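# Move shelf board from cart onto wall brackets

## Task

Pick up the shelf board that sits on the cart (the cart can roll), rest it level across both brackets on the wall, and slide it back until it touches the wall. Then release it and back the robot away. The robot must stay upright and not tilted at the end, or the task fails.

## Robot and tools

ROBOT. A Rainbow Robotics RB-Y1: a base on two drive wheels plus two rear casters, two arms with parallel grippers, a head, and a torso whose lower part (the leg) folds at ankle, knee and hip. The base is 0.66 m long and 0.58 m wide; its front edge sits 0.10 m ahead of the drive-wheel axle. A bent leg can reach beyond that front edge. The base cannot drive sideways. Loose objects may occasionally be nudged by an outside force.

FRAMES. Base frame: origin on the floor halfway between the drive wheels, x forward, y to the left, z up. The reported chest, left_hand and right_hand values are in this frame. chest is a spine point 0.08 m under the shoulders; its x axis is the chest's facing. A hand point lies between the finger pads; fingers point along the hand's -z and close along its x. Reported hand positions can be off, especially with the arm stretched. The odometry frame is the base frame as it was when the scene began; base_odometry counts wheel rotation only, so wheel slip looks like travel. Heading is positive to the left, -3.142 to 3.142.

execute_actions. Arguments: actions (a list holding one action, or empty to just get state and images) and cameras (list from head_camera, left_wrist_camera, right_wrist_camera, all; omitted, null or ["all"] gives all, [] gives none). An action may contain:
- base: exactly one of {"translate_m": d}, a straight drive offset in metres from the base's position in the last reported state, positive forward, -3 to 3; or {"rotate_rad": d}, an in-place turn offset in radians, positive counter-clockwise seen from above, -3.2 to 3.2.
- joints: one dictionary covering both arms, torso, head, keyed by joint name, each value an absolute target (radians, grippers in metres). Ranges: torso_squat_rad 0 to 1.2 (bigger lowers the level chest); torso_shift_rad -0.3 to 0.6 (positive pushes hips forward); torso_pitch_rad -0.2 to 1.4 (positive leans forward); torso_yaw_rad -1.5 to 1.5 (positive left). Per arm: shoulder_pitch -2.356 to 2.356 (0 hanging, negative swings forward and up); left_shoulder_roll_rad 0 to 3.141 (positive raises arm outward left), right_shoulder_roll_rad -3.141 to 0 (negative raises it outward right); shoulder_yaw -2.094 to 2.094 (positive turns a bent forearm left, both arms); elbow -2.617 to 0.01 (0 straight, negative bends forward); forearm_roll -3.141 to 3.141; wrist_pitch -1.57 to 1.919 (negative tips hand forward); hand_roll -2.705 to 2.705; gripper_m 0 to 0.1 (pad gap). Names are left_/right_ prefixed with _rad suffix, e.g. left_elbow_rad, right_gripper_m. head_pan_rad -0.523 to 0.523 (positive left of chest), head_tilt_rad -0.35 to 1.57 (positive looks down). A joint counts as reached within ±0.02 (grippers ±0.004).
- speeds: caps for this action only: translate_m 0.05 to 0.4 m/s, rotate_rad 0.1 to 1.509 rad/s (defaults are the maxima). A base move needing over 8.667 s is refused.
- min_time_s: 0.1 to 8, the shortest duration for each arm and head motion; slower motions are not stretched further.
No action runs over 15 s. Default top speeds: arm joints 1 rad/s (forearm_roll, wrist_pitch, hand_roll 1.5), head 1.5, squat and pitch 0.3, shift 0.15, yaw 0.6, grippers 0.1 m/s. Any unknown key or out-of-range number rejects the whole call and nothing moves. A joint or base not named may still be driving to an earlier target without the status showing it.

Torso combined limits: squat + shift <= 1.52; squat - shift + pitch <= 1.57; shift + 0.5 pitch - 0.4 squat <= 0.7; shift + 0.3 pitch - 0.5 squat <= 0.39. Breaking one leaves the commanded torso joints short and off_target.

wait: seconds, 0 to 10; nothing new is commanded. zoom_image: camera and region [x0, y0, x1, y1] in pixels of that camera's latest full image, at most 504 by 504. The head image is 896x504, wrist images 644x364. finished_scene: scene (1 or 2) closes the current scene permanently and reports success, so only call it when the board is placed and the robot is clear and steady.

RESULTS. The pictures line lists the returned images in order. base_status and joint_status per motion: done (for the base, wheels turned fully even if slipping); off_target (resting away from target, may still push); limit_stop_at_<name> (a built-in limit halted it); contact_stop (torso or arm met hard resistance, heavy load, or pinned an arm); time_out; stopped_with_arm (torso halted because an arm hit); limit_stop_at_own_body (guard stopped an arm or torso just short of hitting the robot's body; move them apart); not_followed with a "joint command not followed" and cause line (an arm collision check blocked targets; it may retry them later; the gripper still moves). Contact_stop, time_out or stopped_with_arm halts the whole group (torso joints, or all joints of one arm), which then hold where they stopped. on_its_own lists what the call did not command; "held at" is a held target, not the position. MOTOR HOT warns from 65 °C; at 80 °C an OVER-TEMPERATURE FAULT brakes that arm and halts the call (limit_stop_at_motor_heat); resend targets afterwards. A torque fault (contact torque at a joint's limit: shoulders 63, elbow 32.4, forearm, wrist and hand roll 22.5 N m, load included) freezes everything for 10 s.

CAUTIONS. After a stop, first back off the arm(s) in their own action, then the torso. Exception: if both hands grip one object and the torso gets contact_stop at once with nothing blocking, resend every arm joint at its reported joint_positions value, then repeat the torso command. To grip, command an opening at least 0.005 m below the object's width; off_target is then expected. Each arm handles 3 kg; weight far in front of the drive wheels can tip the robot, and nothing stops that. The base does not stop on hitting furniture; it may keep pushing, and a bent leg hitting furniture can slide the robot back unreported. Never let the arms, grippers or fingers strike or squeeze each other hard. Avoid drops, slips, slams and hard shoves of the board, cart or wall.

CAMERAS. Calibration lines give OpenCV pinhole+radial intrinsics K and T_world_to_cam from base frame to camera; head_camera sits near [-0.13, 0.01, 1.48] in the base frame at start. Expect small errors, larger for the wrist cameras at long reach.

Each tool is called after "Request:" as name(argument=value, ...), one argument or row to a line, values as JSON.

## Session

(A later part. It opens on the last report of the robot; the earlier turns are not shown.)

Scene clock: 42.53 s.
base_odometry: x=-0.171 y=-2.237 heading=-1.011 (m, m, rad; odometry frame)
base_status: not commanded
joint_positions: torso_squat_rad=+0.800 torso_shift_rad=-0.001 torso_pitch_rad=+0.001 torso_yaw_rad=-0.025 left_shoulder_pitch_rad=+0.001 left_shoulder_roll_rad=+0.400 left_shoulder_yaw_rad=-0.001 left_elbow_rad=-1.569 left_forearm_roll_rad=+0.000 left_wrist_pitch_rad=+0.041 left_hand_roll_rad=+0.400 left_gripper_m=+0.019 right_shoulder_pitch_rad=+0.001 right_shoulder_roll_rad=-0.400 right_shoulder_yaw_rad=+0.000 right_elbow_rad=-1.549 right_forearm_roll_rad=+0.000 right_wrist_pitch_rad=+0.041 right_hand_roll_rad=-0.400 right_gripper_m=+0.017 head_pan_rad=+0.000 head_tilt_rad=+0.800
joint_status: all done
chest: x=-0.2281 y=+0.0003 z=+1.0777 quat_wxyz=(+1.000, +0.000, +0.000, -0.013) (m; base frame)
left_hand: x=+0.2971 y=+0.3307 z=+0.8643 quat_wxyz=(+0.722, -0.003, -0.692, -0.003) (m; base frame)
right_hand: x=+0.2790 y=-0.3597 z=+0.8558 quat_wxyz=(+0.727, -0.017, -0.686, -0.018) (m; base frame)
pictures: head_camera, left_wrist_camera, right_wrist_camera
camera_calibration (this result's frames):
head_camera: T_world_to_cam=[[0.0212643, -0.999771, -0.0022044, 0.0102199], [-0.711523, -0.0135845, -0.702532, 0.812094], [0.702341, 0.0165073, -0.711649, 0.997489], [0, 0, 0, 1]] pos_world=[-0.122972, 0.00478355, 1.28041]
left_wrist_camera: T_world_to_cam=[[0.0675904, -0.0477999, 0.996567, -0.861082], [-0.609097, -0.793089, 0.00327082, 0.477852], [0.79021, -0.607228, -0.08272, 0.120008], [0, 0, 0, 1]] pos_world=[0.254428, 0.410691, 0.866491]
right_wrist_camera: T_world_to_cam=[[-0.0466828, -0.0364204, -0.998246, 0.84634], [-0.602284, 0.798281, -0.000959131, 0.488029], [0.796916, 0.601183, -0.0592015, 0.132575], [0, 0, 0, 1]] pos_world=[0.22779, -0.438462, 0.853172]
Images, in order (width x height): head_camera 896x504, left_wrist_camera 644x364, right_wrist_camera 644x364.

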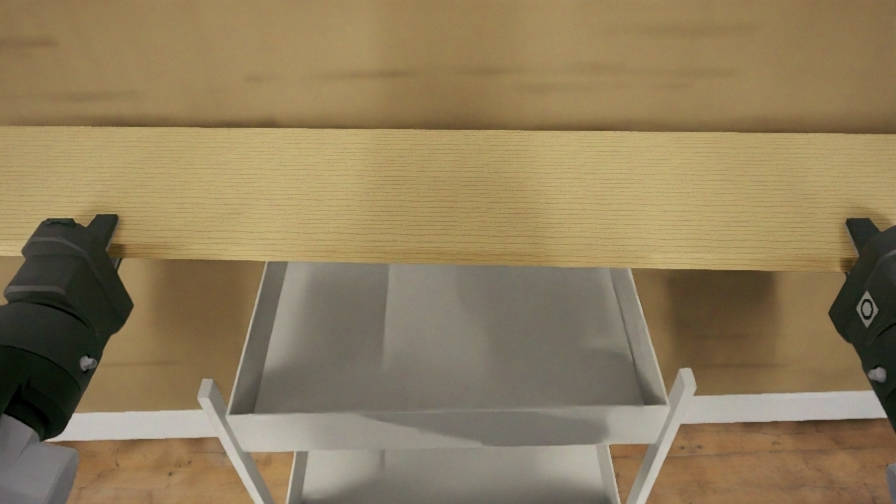

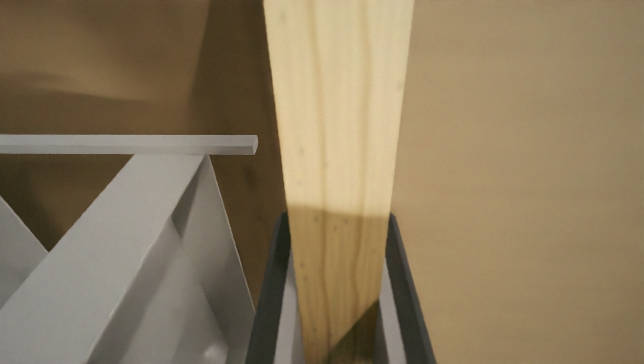

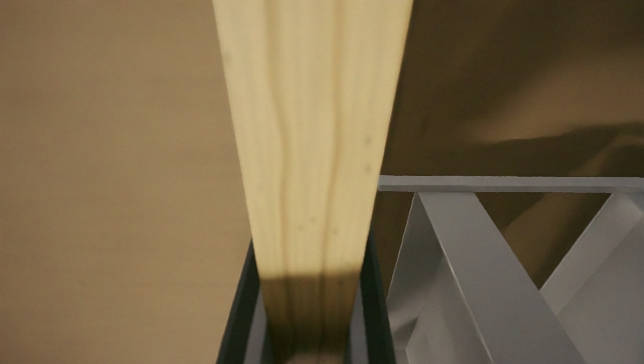

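Request:
execute_actions(
  actions=[
    {"base":{"translate_m":-0.8},"joints":{"torso_squat_rad":0.7,"torso_yaw_rad":0,"head_tilt_rad":0.4}},
  ],
  cameras=[],
)

Request:
execute_actions(
  actions=[
    {"base":{"rotate_rad":1.61}},
  ],
  cameras=[],
)

Request:
execute_actions(
  actions=[
    {"base":{"translate_m":2.9}},
  ],
  cameras=[],
)

Request:
execute_actions(
  actions=[
    {"base":{"translate_m":0.3}},
  ],
  cameras=[],
)

Request:
execute_actions(
  actions=[
    {"base":{"rotate_rad":-1.57}},
  ],
)

Scene clock: 46.60 s.
base_odometry: x=-0.595 y=-1.558 heading=-1.013 (m, m, rad; odometry frame)
base_status: done
joint_positions: torso_squat_rad=+0.700 torso_shift_rad=-0.001 torso_pitch_rad=+0.000 torso_yaw_rad=+0.000 left_shoulder_pitch_rad=+0.001 left_shoulder_roll_rad=+0.400 left_shoulder_yaw_rad=-0.001 left_elbow_rad=-1.569 left_forearm_roll_rad=+0.000 left_wrist_pitch_rad=+0.041 left_hand_roll_rad=+0.400 left_gripper_m=+0.019 right_shoulder_pitch_rad=+0.001 right_shoulder_roll_rad=-0.400 right_shoulder_yaw_rad=+0.001 right_elbow_rad=-1.549 right_forearm_roll_rad=+0.000 right_wrist_pitch_rad=+0.041 right_hand_roll_rad=-0.400 right_gripper_m=+0.017 head_pan_rad=+0.000 head_tilt_rad=+0.400
joint_status: all done
chest: x=-0.2282 y=+0.0003 z=+1.1253 quat_wxyz=(+1.000, +0.000, +0.000, +0.000) (m; base frame)
left_hand: x=+0.2885 y=+0.3437 z=+0.9119 quat_wxyz=(+0.722, +0.006, -0.692, +0.006) (m; base frame)
right_hand: x=+0.2877 y=-0.3469 z=+0.9034 quat_wxyz=(+0.728, -0.008, -0.686, -0.009) (m; base frame)
pictures: none
No camera images: the call's "cameras" was empty. Leave "cameras" out to get every camera's image.

Scene clock: 50.57 s.
base_odometry: x=-0.596 y=-1.558 heading=+0.596 (m, m, rad; odometry frame)
base_status: done
joint_positions: torso_squat_rad=+0.700 torso_shift_rad=-0.001 torso_pitch_rad=+0.000 torso_yaw_rad=+0.000 left_shoulder_pitch_rad=+0.001 left_shoulder_roll_rad=+0.400 left_shoulder_yaw_rad=-0.001 left_elbow_rad=-1.569 left_forearm_roll_rad=+0.000 left_wrist_pitch_rad=+0.041 left_hand_roll_rad=+0.400 left_gripper_m=+0.019 right_shoulder_pitch_rad=+0.001 right_shoulder_roll_rad=-0.400 right_shoulder_yaw_rad=+0.001 right_elbow_rad=-1.549 right_forearm_roll_rad=+0.000 right_wrist_pitch_rad=+0.041 right_hand_roll_rad=-0.400 right_gripper_m=+0.017 head_pan_rad=+0.000 head_tilt_rad=+0.400
joint_status: not commanded
chest: x=-0.2282 y=+0.0003 z=+1.1253 quat_wxyz=(+1.000, +0.000, +0.000, +0.000) (m; base frame)
left_hand: x=+0.2885 y=+0.3437 z=+0.9119 quat_wxyz=(+0.722, +0.006, -0.692, +0.006) (m; base frame)
right_hand: x=+0.2877 y=-0.3469 z=+0.9034 quat_wxyz=(+0.728, -0.008, -0.686, -0.009) (m; base frame)
pictures: none
No camera images: the call's "cameras" was empty. Leave "cameras" out to get every camera's image.

Scene clock: 59.27 s.
base_odometry: x=+1.803 y=+0.071 heading=+0.597 (m, m, rad; odometry frame)
base_status: done
joint_positions: torso_squat_rad=+0.700 torso_shift_rad=-0.001 torso_pitch_rad=+0.001 torso_yaw_rad=+0.000 left_shoulder_pitch_rad=+0.001 left_shoulder_roll_rad=+0.400 left_shoulder_yaw_rad=-0.001 left_elbow_rad=-1.569 left_forearm_roll_rad=+0.000 left_wrist_pitch_rad=+0.041 left_hand_roll_rad=+0.400 left_gripper_m=+0.019 right_shoulder_pitch_rad=+0.001 right_shoulder_roll_rad=-0.400 right_shoulder_yaw_rad=+0.001 right_elbow_rad=-1.549 right_forearm_roll_rad=+0.000 right_wrist_pitch_rad=+0.041 right_hand_roll_rad=-0.400 right_gripper_m=+0.017 head_pan_rad=+0.000 head_tilt_rad=+0.400
joint_status: not commanded
chest: x=-0.2282 y=+0.0003 z=+1.1254 quat_wxyz=(+1.000, +0.000, +0.000, +0.000) (m; base frame)
left_hand: x=+0.2886 y=+0.3437 z=+0.9118 quat_wxyz=(+0.722, +0.006, -0.692, +0.006) (m; base frame)
right_hand: x=+0.2878 y=-0.3469 z=+0.9033 quat_wxyz=(+0.728, -0.008, -0.686, -0.009) (m; base frame)
pictures: none
No camera images: the call's "cameras" was empty. Leave "cameras" out to get every camera's image.

Scene clock: 61.63 s.
base_odometry: x=+2.051 y=+0.240 heading=+0.598 (m, m, rad; odometry frame)
base_status: done
joint_positions: torso_squat_rad=+0.700 torso_shift_rad=-0.001 torso_pitch_rad=+0.001 torso_yaw_rad=+0.000 left_shoulder_pitch_rad=+0.002 left_shoulder_roll_rad=+0.400 left_shoulder_yaw_rad=-0.001 left_elbow_rad=-1.569 left_forearm_roll_rad=+0.000 left_wrist_pitch_rad=+0.041 left_hand_roll_rad=+0.400 left_gripper_m=+0.019 right_shoulder_pitch_rad=+0.001 right_shoulder_roll_rad=-0.400 right_shoulder_yaw_rad=+0.001 right_elbow_rad=-1.549 right_forearm_roll_rad=+0.000 right_wrist_pitch_rad=+0.041 right_hand_roll_rad=-0.400 right_gripper_m=+0.017 head_pan_rad=+0.000 head_tilt_rad=+0.400
joint_status: not commanded
chest: x=-0.2282 y=+0.0003 z=+1.1253 quat_wxyz=(+1.000, +0.000, +0.000, +0.000) (m; base frame)
left_hand: x=+0.2885 y=+0.3437 z=+0.9118 quat_wxyz=(+0.722, +0.006, -0.692, +0.006) (m; base frame)
right_hand: x=+0.2878 y=-0.3469 z=+0.9033 quat_wxyz=(+0.728, -0.008, -0.686, -0.009) (m; base frame)
pictures: none
No camera images: the call's "cameras" was empty. Leave "cameras" out to get every camera's image.

Scene clock: 65.63 s.
base_odometry: x=+2.051 y=+0.240 heading=-0.972 (m, m, rad; odometry frame)
base_status: done
joint_positions: torso_squat_rad=+0.700 torso_shift_rad=-0.001 torso_pitch_rad=+0.001 torso_yaw_rad=+0.000 left_shoulder_pitch_rad=+0.002 left_shoulder_roll_rad=+0.400 left_shoulder_yaw_rad=-0.001 left_elbow_rad=-1.569 left_forearm_roll_rad=+0.000 left_wrist_pitch_rad=+0.041 left_hand_roll_rad=+0.400 left_gripper_m=+0.019 right_shoulder_pitch_rad=+0.001 right_shoulder_roll_rad=-0.400 right_shoulder_yaw_rad=+0.001 right_elbow_rad=-1.549 right_forearm_roll_rad=+0.000 right_wrist_pitch_rad=+0.041 right_hand_roll_rad=-0.400 right_gripper_m=+0.017 head_pan_rad=+0.000 head_tilt_rad=+0.400
joint_status: not commanded
chest: x=-0.2282 y=+0.0003 z=+1.1253 quat_wxyz=(+1.000, +0.000, +0.000, +0.000) (m; base frame)
left_hand: x=+0.2885 y=+0.3437 z=+0.9118 quat_wxyz=(+0.722, +0.006, -0.692, +0.006) (m; base frame)
right_hand: x=+0.2878 y=-0.3469 z=+0.9033 quat_wxyz=(+0.728, -0.008, -0.686, -0.009) (m; base frame)
pictures: head_camera, left_wrist_camera, right_wrist_camera
camera_calibration (this result's frames):
head_camera: T_world_to_cam=[[0.0435757, -0.998924, 0.0158497, -0.00841629], [-0.381227, -0.0312902, -0.923952, 1.20709], [0.923454, 0.0342195, -0.382181, 0.640344], [0, 0, 0, 1]] pos_world=[-0.130787, 0.00745053, 1.36015]
left_wrist_camera: T_world_to_cam=[[0.0691255, -0.0460537, 0.996544, -0.908238], [-0.589024, -0.808108, 0.00351232, 0.481987], [0.805154, -0.587231, -0.0829876, 0.127725], [0, 0, 0, 1]] pos_world=[0.243845, 0.422674, 0.914007]
right_wrist_camera: T_world_to_cam=[[-0.0461234, -0.0374801, -0.998232, 0.894089], [-0.622052, 0.782976, -0.000656042, 0.483164], [0.781616, 0.620922, -0.0594281, 0.132161], [0, 0, 0, 1]] pos_world=[0.238493, -0.426857, 0.90068]
Images, in order (width x height): head_camera 896x504, left_wrist_camera 644x364, right_wrist_camera 644x364.

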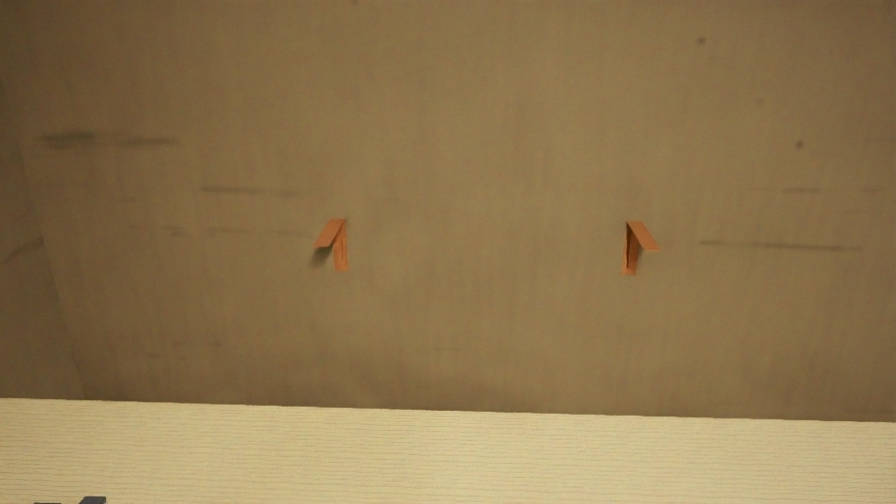

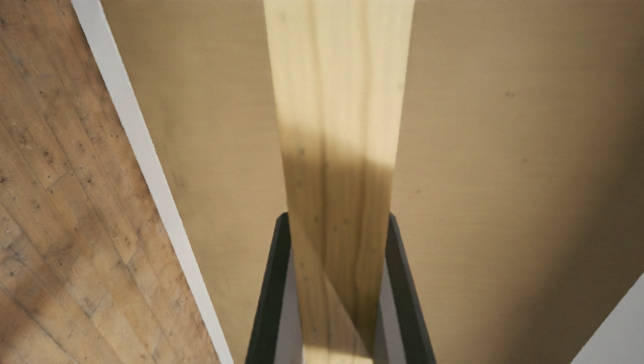

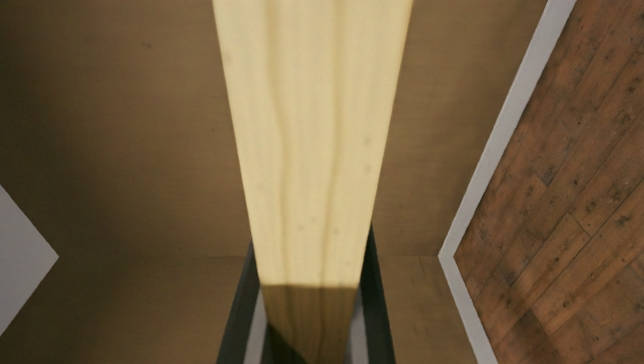

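Request:
execute_actions(
  actions=[
    {"base":{"translate_m":0.6},"joints":{"head_tilt_rad":0.6}},
  ],
  cameras=["head_camera"],
)

Scene clock: 68.83 s.
base_odometry: x=+2.389 y=-0.256 heading=-0.973 (m, m, rad; odometry frame)
base_status: done
joint_positions: torso_squat_rad=+0.700 torso_shift_rad=-0.001 torso_pitch_rad=+0.001 torso_yaw_rad=+0.000 left_shoulder_pitch_rad=+0.002 left_shoulder_roll_rad=+0.400 left_shoulder_yaw_rad=-0.001 left_elbow_rad=-1.569 left_forearm_roll_rad=+0.000 left_wrist_pitch_rad=+0.041 left_hand_roll_rad=+0.400 left_gripper_m=+0.019 right_shoulder_pitch_rad=+0.001 right_shoulder_roll_rad=-0.400 right_shoulder_yaw_rad=+0.001 right_elbow_rad=-1.549 right_forearm_roll_rad=+0.000 right_wrist_pitch_rad=+0.041 right_hand_roll_rad=-0.400 right_gripper_m=+0.017 head_pan_rad=+0.000 head_tilt_rad=+0.600
joint_status: all done
chest: x=-0.2282 y=+0.0003 z=+1.1253 quat_wxyz=(+1.000, +0.000, +0.000, +0.000) (m; base frame)
left_hand: x=+0.2885 y=+0.3437 z=+0.9118 quat_wxyz=(+0.722, +0.006, -0.692, +0.006) (m; base frame)
right_hand: x=+0.2877 y=-0.3469 z=+0.9033 quat_wxyz=(+0.728, -0.008, -0.686, -0.009) (m; base frame)
pictures: head_camera
camera_calibration (this result's frames):
head_camera: T_world_to_cam=[[0.045834, -0.998925, 0.00695977, 0.00383281], [-0.557104, -0.0313436, -0.829851, 1.04611], [0.829177, 0.0341581, -0.557941, 0.853889], [0, 0, 0, 1]] pos_world=[-0.12541, 0.00745028, 1.34451]
Images, in order (width x height): head_camera 896x504.

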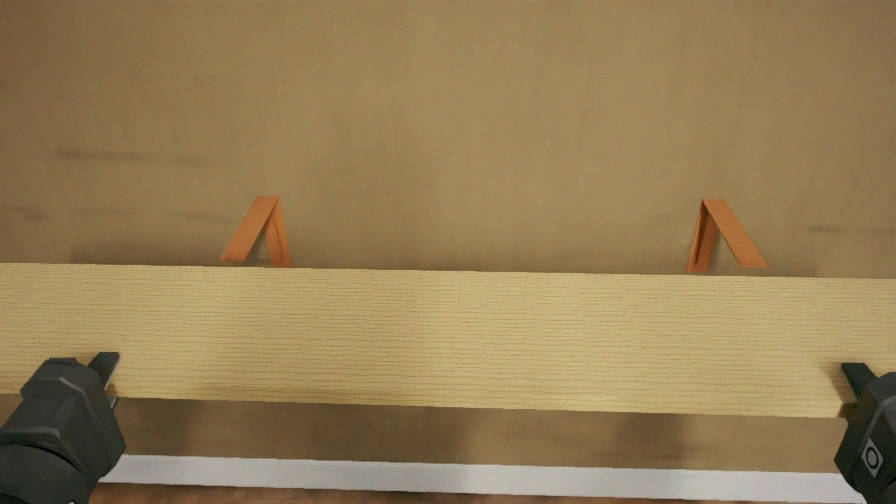

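Request:
execute_actions(
  actions=[
    {"base":{"translate_m":0.33},"joints":{"torso_yaw_rad":0.02,"torso_squat_rad":0.82}},
  ],
  cameras=[],
)

Request:
execute_actions(
  actions=[
    {"joints":{"torso_squat_rad":0.9}},
  ],
)

Scene clock: 71.37 s.
base_odometry: x=+2.575 y=-0.529 heading=-0.974 (m, m, rad; odometry frame)
base_status: done
joint_positions: torso_squat_rad=+0.820 torso_shift_rad=-0.001 torso_pitch_rad=+0.001 torso_yaw_rad=+0.020 left_shoulder_pitch_rad=+0.002 left_shoulder_roll_rad=+0.400 left_shoulder_yaw_rad=-0.001 left_elbow_rad=-1.569 left_forearm_roll_rad=+0.000 left_wrist_pitch_rad=+0.041 left_hand_roll_rad=+0.400 left_gripper_m=+0.019 right_shoulder_pitch_rad=+0.001 right_shoulder_roll_rad=-0.400 right_shoulder_yaw_rad=+0.001 right_elbow_rad=-1.549 right_forearm_roll_rad=+0.000 right_wrist_pitch_rad=+0.041 right_hand_roll_rad=-0.400 right_gripper_m=+0.017 head_pan_rad=+0.000 head_tilt_rad=+0.600
joint_status: all done
chest: x=-0.2281 y=+0.0003 z=+1.0675 quat_wxyz=(+1.000, +0.000, +0.000, +0.010) (m; base frame)
left_hand: x=+0.2816 y=+0.3539 z=+0.8540 quat_wxyz=(+0.722, +0.013, -0.692, +0.013) (m; base frame)
right_hand: x=+0.2946 y=-0.3365 z=+0.8455 quat_wxyz=(+0.728, -0.002, -0.686, -0.001) (m; base frame)
pictures: none
No camera images: the call's "cameras" was empty. Leave "cameras" out to get every camera's image.

Scene clock: 72.40 s.
base_odometry: x=+2.575 y=-0.529 heading=-0.974 (m, m, rad; odometry frame)
base_status: not commanded
joint_positions: torso_squat_rad=+0.900 torso_shift_rad=-0.001 torso_pitch_rad=-0.001 torso_yaw_rad=+0.020 left_shoulder_pitch_rad=+0.001 left_shoulder_roll_rad=+0.400 left_shoulder_yaw_rad=+0.000 left_elbow_rad=-1.570 left_forearm_roll_rad=+0.000 left_wrist_pitch_rad=+0.040 left_hand_roll_rad=+0.400 left_gripper_m=+0.019 right_shoulder_pitch_rad=+0.000 right_shoulder_roll_rad=-0.400 right_shoulder_yaw_rad=+0.000 right_elbow_rad=-1.551 right_forearm_roll_rad=+0.000 right_wrist_pitch_rad=+0.039 right_hand_roll_rad=-0.400 right_gripper_m=+0.017 head_pan_rad=+0.000 head_tilt_rad=+0.600
joint_status: all done
chest: x=-0.2287 y=+0.0003 z=+1.0250 quat_wxyz=(+1.000, +0.000, +0.000, +0.010) (m; base frame)
left_hand: x=+0.2816 y=+0.3537 z=+0.8132 quat_wxyz=(+0.720, +0.012, -0.694, +0.013) (m; base frame)
right_hand: x=+0.2948 y=-0.3363 z=+0.8055 quat_wxyz=(+0.726, -0.001, -0.688, -0.001) (m; base frame)
pictures: head_camera, left_wrist_camera, right_wrist_camera
camera_calibration (this result's frames):
head_camera: T_world_to_cam=[[0.0657384, -0.997812, 0.00705529, 0.00896642], [-0.555338, -0.0424596, -0.83054, 0.963651], [0.829022, 0.0506803, -0.556914, 0.79726], [0, 0, 0, 1]] pos_world=[-0.126383, 0.00945773, 1.24429]
left_wrist_camera: T_world_to_cam=[[0.0661087, -0.0447426, 0.996809, -0.808897], [-0.573357, -0.819305, 0.00125004, 0.487676], [0.816634, -0.57161, -0.0798167, 0.11962], [0, 0, 0, 1]] pos_world=[0.235402, 0.431739, 0.815254]
right_wrist_camera: T_world_to_cam=[[-0.0395875, -0.0384759, -0.998475, 0.795164], [-0.638224, 0.769839, -0.0043612, 0.482536], [0.768833, 0.637078, -0.0550322, 0.119935], [0, 0, 0, 1]] pos_world=[0.247235, -0.417288, 0.802656]
Images, in order (width x height): head_camera 896x504, left_wrist_camera 644x364, right_wrist_camera 644x364.

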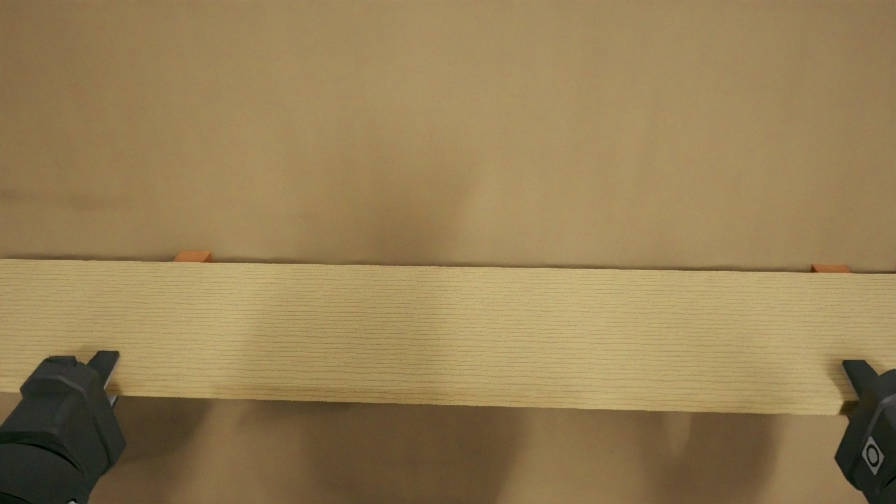

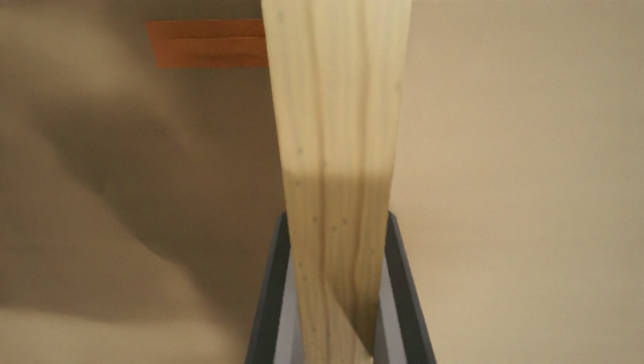

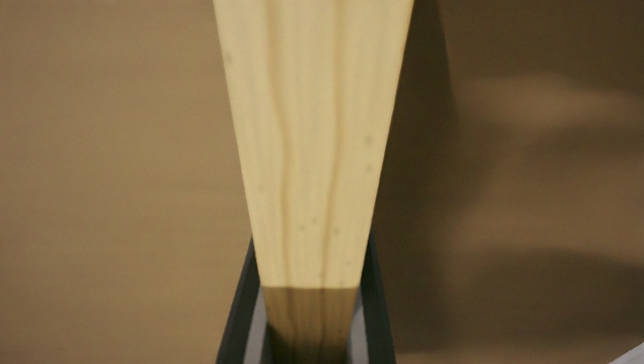

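Request:
execute_actions(
  actions=[
    {"joints":{"left_gripper_m":0.06,"right_gripper_m":0.06}},
  ],
  cameras=[],
)

Request:
execute_actions(
  actions=[
    {"base":{"translate_m":-0.09}},
  ],
  cameras=[],
)

Request:
execute_actions(
  actions=[
    {"joints":{"left_gripper_m":0,"right_gripper_m":0,"torso_squat_rad":0.89}},
  ],
  cameras=["head_camera"],
)

Request:
execute_actions(
  actions=[
    {"base":{"translate_m":0.085},"speeds":{"translate_m":0.05}},
  ],
)

Scene clock: 73.60 s.
base_odometry: x=+2.575 y=-0.529 heading=-0.974 (m, m, rad; odometry frame)
base_status: not commanded
joint_positions: torso_squat_rad=+0.900 torso_shift_rad=-0.001 torso_pitch_rad=+0.000 torso_yaw_rad=+0.020 left_shoulder_pitch_rad=+0.001 left_shoulder_roll_rad=+0.400 left_shoulder_yaw_rad=+0.000 left_elbow_rad=-1.570 left_forearm_roll_rad=+0.000 left_wrist_pitch_rad=+0.040 left_hand_roll_rad=+0.400 left_gripper_m=+0.060 right_shoulder_pitch_rad=+0.000 right_shoulder_roll_rad=-0.400 right_shoulder_yaw_rad=+0.000 right_elbow_rad=-1.550 right_forearm_roll_rad=+0.000 right_wrist_pitch_rad=+0.040 right_hand_roll_rad=-0.400 right_gripper_m=+0.060 head_pan_rad=+0.000 head_tilt_rad=+0.600
joint_status: all done
chest: x=-0.2285 y=+0.0003 z=+1.0250 quat_wxyz=(+1.000, +0.000, +0.000, +0.010) (m; base frame)
left_hand: x=+0.2818 y=+0.3537 z=+0.8132 quat_wxyz=(+0.720, +0.012, -0.693, +0.013) (m; base frame)
right_hand: x=+0.2949 y=-0.3365 z=+0.8049 quat_wxyz=(+0.726, -0.002, -0.687, -0.001) (m; base frame)
pictures: none
No camera images: the call's "cameras" was empty. Leave "cameras" out to get every camera's image.

Scene clock: 75.13 s.
base_odometry: x=+2.524 y=-0.454 heading=-0.971 (m, m, rad; odometry frame)
base_status: done
joint_positions: torso_squat_rad=+0.900 torso_shift_rad=-0.001 torso_pitch_rad=+0.000 torso_yaw_rad=+0.020 left_shoulder_pitch_rad=+0.000 left_shoulder_roll_rad=+0.400 left_shoulder_yaw_rad=+0.000 left_elbow_rad=-1.570 left_forearm_roll_rad=+0.000 left_wrist_pitch_rad=+0.040 left_hand_roll_rad=+0.400 left_gripper_m=+0.060 right_shoulder_pitch_rad=+0.000 right_shoulder_roll_rad=-0.400 right_shoulder_yaw_rad=+0.000 right_elbow_rad=-1.550 right_forearm_roll_rad=+0.000 right_wrist_pitch_rad=+0.040 right_hand_roll_rad=-0.400 right_gripper_m=+0.060 head_pan_rad=+0.000 head_tilt_rad=+0.600
joint_status: not commanded
chest: x=-0.2285 y=+0.0003 z=+1.0250 quat_wxyz=(+1.000, +0.000, +0.000, +0.010) (m; base frame)
left_hand: x=+0.2819 y=+0.3536 z=+0.8134 quat_wxyz=(+0.720, +0.012, -0.694, +0.013) (m; base frame)
right_hand: x=+0.2949 y=-0.3364 z=+0.8048 quat_wxyz=(+0.726, -0.001, -0.687, -0.001) (m; base frame)
pictures: none
No camera images: the call's "cameras" was empty. Leave "cameras" out to get every camera's image.

Scene clock: 76.23 s.
base_odometry: x=+2.524 y=-0.454 heading=-0.971 (m, m, rad; odometry frame)
base_status: not commanded
joint_positions: torso_squat_rad=+0.890 torso_shift_rad=-0.001 torso_pitch_rad=+0.000 torso_yaw_rad=+0.020 left_shoulder_pitch_rad=+0.000 left_shoulder_roll_rad=+0.400 left_shoulder_yaw_rad=+0.000 left_elbow_rad=-1.570 left_forearm_roll_rad=+0.000 left_wrist_pitch_rad=+0.040 left_hand_roll_rad=+0.400 left_gripper_m=+0.001 right_shoulder_pitch_rad=+0.000 right_shoulder_roll_rad=-0.400 right_shoulder_yaw_rad=+0.000 right_elbow_rad=-1.550 right_forearm_roll_rad=+0.000 right_wrist_pitch_rad=+0.040 right_hand_roll_rad=-0.400 right_gripper_m=+0.000 head_pan_rad=+0.000 head_tilt_rad=+0.600
joint_status: all done
chest: x=-0.2284 y=+0.0003 z=+1.0305 quat_wxyz=(+1.000, +0.000, +0.000, +0.010) (m; base frame)
left_hand: x=+0.2820 y=+0.3537 z=+0.8188 quat_wxyz=(+0.720, +0.012, -0.694, +0.013) (m; base frame)
right_hand: x=+0.2949 y=-0.3364 z=+0.8102 quat_wxyz=(+0.727, -0.001, -0.687, -0.001) (m; base frame)
pictures: head_camera
camera_calibration (this result's frames):
head_camera: T_world_to_cam=[[0.0657904, -0.997809, 0.00701307, 0.00896622], [-0.555857, -0.0424853, -0.830191, 0.967912], [0.82867, 0.0507203, -0.557434, 0.800541], [0, 0, 0, 1]] pos_world=[-0.125954, 0.00946493, 1.24974]
Images, in order (width x height): head_camera 896x504.

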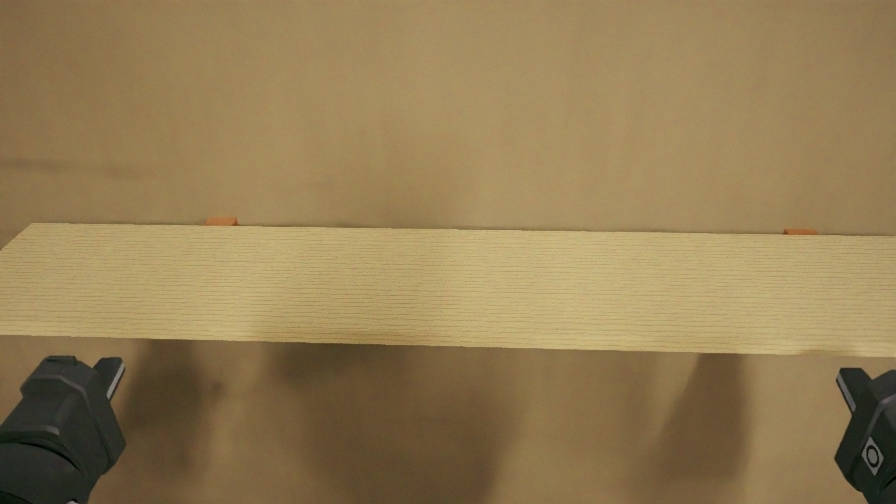

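Scene clock: 78.43 s.
base_odometry: x=+2.572 y=-0.524 heading=-0.972 (m, m, rad; odometry frame)
base_status: done
joint_positions: torso_squat_rad=+0.890 torso_shift_rad=-0.001 torso_pitch_rad=+0.000 torso_yaw_rad=+0.020 left_shoulder_pitch_rad=+0.000 left_shoulder_roll_rad=+0.400 left_shoulder_yaw_rad=+0.000 left_elbow_rad=-1.570 left_forearm_roll_rad=+0.000 left_wrist_pitch_rad=+0.040 left_hand_roll_rad=+0.400 left_gripper_m=+0.001 right_shoulder_pitch_rad=+0.001 right_shoulder_roll_rad=-0.400 right_shoulder_yaw_rad=+0.000 right_elbow_rad=-1.550 right_forearm_roll_rad=+0.000 right_wrist_pitch_rad=+0.040 right_hand_roll_rad=-0.400 right_gripper_m=+0.000 head_pan_rad=+0.000 head_tilt_rad=+0.600
joint_status: not commanded
chest: x=-0.2286 y=+0.0003 z=+1.0305 quat_wxyz=(+1.000, +0.000, +0.000, +0.010) (m; base frame)
left_hand: x=+0.2819 y=+0.3536 z=+0.8190 quat_wxyz=(+0.720, +0.012, -0.694, +0.013) (m; base frame)
right_hand: x=+0.2944 y=-0.3363 z=+0.8099 quat_wxyz=(+0.727, -0.001, -0.687, -0.001) (m; base frame)
pictures: head_camera, left_wrist_camera, right_wrist_camera
camera_calibration (this result's frames):
head_camera: T_world_to_cam=[[0.065641, -0.997818, 0.00709088, 0.00889559], [-0.555563, -0.0424486, -0.83039, 0.968054], [0.828879, 0.0505682, -0.557137, 0.800443], [0, 0, 0, 1]] pos_world=[-0.126239, 0.0094917, 1.24976]
left_wrist_camera: T_world_to_cam=[[0.0655987, -0.0448509, 0.996838, -0.814521], [-0.573524, -0.819188, 0.00088398, 0.488114], [0.816558, -0.571769, -0.0794608, 0.1196], [0, 0, 0, 1]] pos_world=[0.235716, 0.431708, 0.821017]
right_wrist_camera: T_world_to_cam=[[-0.0419701, -0.0385526, -0.998375, 0.800124], [-0.638081, 0.769964, -0.00290855, 0.481145], [0.768825, 0.636922, -0.0569151, 0.121994], [0, 0, 0, 1]] pos_world=[0.246799, -0.417318, 0.807166]
Images, in order (width x height): head_camera 896x504, left_wrist_camera 644x364, right_wrist_camera 644x364.

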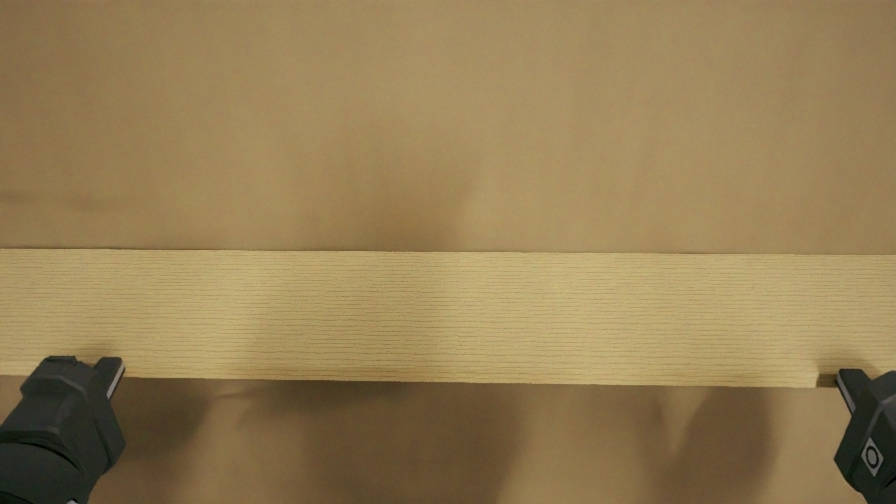

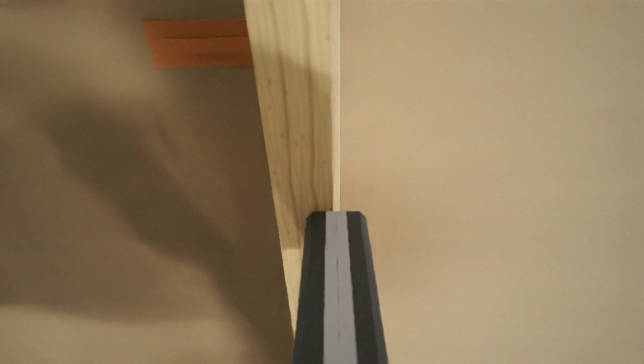

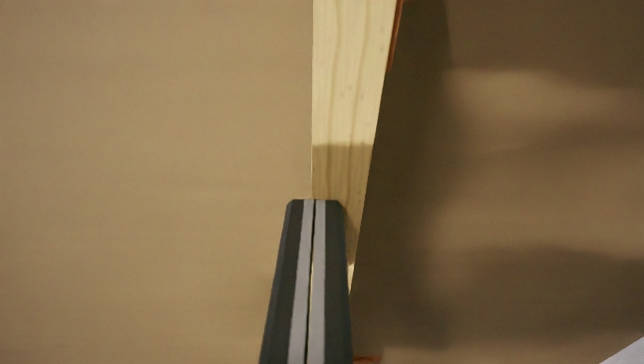

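A little more push is needed, mostly on the left.

Request:
execute_actions(
  actions=[
    {"base":{"translate_m":0.022},"speeds":{"translate_m":0.05},"joints":{"torso_yaw_rad":0.0,"torso_squat_rad":0.9}},
  ],
  cameras=["head_camera"],
)

Request:
execute_actions(
  actions=[
    {"base":{"translate_m":-0.6}},
  ],
  cameras=["head_camera"],
)

Request:
finished_scene(
  scene=1,
)

Scene clock: 79.90 s.
base_odometry: x=+2.584 y=-0.541 heading=-0.972 (m, m, rad; odometry frame)
base_status: done
joint_positions: torso_squat_rad=+0.900 torso_shift_rad=-0.003 torso_pitch_rad=-0.004 torso_yaw_rad=-0.001 left_shoulder_pitch_rad=+0.001 left_shoulder_roll_rad=+0.400 left_shoulder_yaw_rad=+0.000 left_elbow_rad=-1.570 left_forearm_roll_rad=+0.000 left_wrist_pitch_rad=+0.040 left_hand_roll_rad=+0.400 left_gripper_m=+0.001 right_shoulder_pitch_rad=+0.008 right_shoulder_roll_rad=-0.398 right_shoulder_yaw_rad=+0.004 right_elbow_rad=-1.553 right_forearm_roll_rad=+0.000 right_wrist_pitch_rad=+0.038 right_hand_roll_rad=-0.400 right_gripper_m=+0.000 head_pan_rad=+0.000 head_tilt_rad=+0.600
joint_status: all done
chest: x=-0.2304 y=+0.0006 z=+1.0248 quat_wxyz=(+1.000, +0.000, -0.002, +0.000) (m; base frame)
left_hand: x=+0.2875 y=+0.3436 z=+0.8142 quat_wxyz=(+0.719, +0.005, -0.695, +0.006) (m; base frame)
right_hand: x=+0.2843 y=-0.3454 z=+0.8034 quat_wxyz=(+0.727, -0.007, -0.687, -0.008) (m; base frame)
pictures: head_camera
camera_calibration (this result's frames):
head_camera: T_world_to_cam=[[0.0450364, -0.998955, 0.00773346, 0.00393884], [-0.553705, -0.0314049, -0.83212, 0.964535], [0.831494, 0.0331936, -0.554541, 0.796685], [0, 0, 0, 1]] pos_world=[-0.128548, 0.00778095, 1.24437]
Images, in order (width x height): head_camera 896x504.

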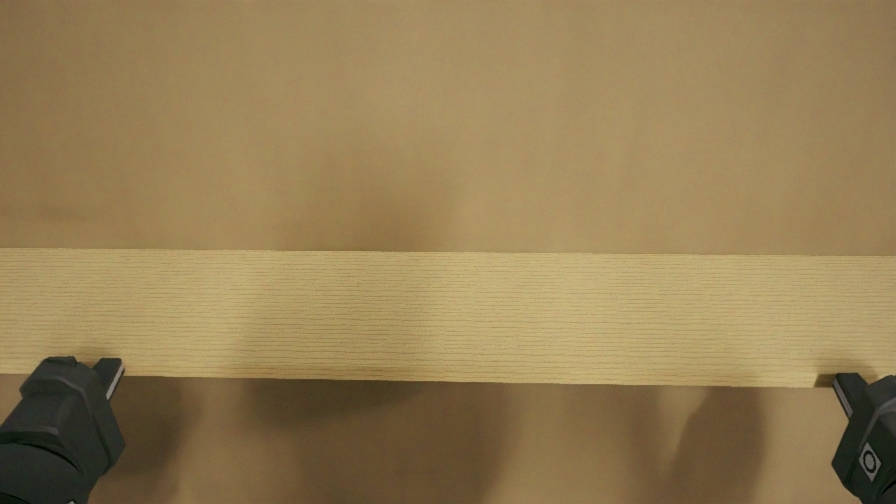

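Scene clock: 83.17 s.
base_odometry: x=+2.246 y=-0.046 heading=-0.973 (m, m, rad; odometry frame)
base_status: done
joint_positions: torso_squat_rad=+0.900 torso_shift_rad=-0.001 torso_pitch_rad=+0.000 torso_yaw_rad=+0.000 left_shoulder_pitch_rad=+0.000 left_shoulder_roll_rad=+0.400 left_shoulder_yaw_rad=+0.000 left_elbow_rad=-1.570 left_forearm_roll_rad=+0.000 left_wrist_pitch_rad=+0.040 left_hand_roll_rad=+0.400 left_gripper_m=+0.001 right_shoulder_pitch_rad=+0.000 right_shoulder_roll_rad=-0.400 right_shoulder_yaw_rad=+0.000 right_elbow_rad=-1.550 right_forearm_roll_rad=+0.000 right_wrist_pitch_rad=+0.040 right_hand_roll_rad=-0.400 right_gripper_m=+0.000 head_pan_rad=+0.000 head_tilt_rad=+0.600
joint_status: not commanded
chest: x=-0.2285 y=+0.0003 z=+1.0250 quat_wxyz=(+1.000, +0.000, +0.000, +0.000) (m; base frame)
left_hand: x=+0.2889 y=+0.3436 z=+0.8136 quat_wxyz=(+0.720, +0.006, -0.694, +0.006) (m; base frame)
right_hand: x=+0.2880 y=-0.3467 z=+0.8047 quat_wxyz=(+0.726, -0.008, -0.687, -0.008) (m; base frame)
pictures: head_camera
camera_calibration (this result's frames):
head_camera: T_world_to_cam=[[0.0457918, -0.998926, 0.00701537, 0.00443817], [-0.556421, -0.0313381, -0.83031, 0.963312], [0.829638, 0.0341178, -0.557258, 0.797609], [0, 0, 0, 1]] pos_world=[-0.125923, 0.00740904, 1.24429]
Images, in order (width x height): head_camera 896x504.

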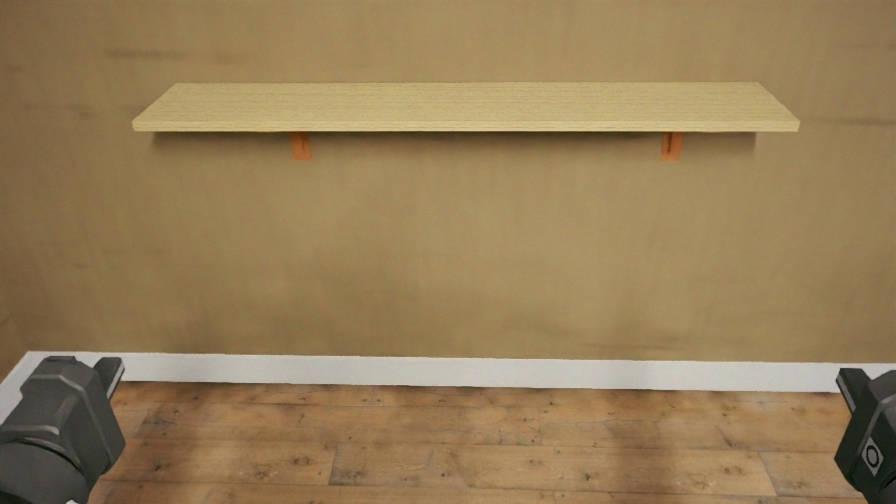

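The scene is finished: the task was done.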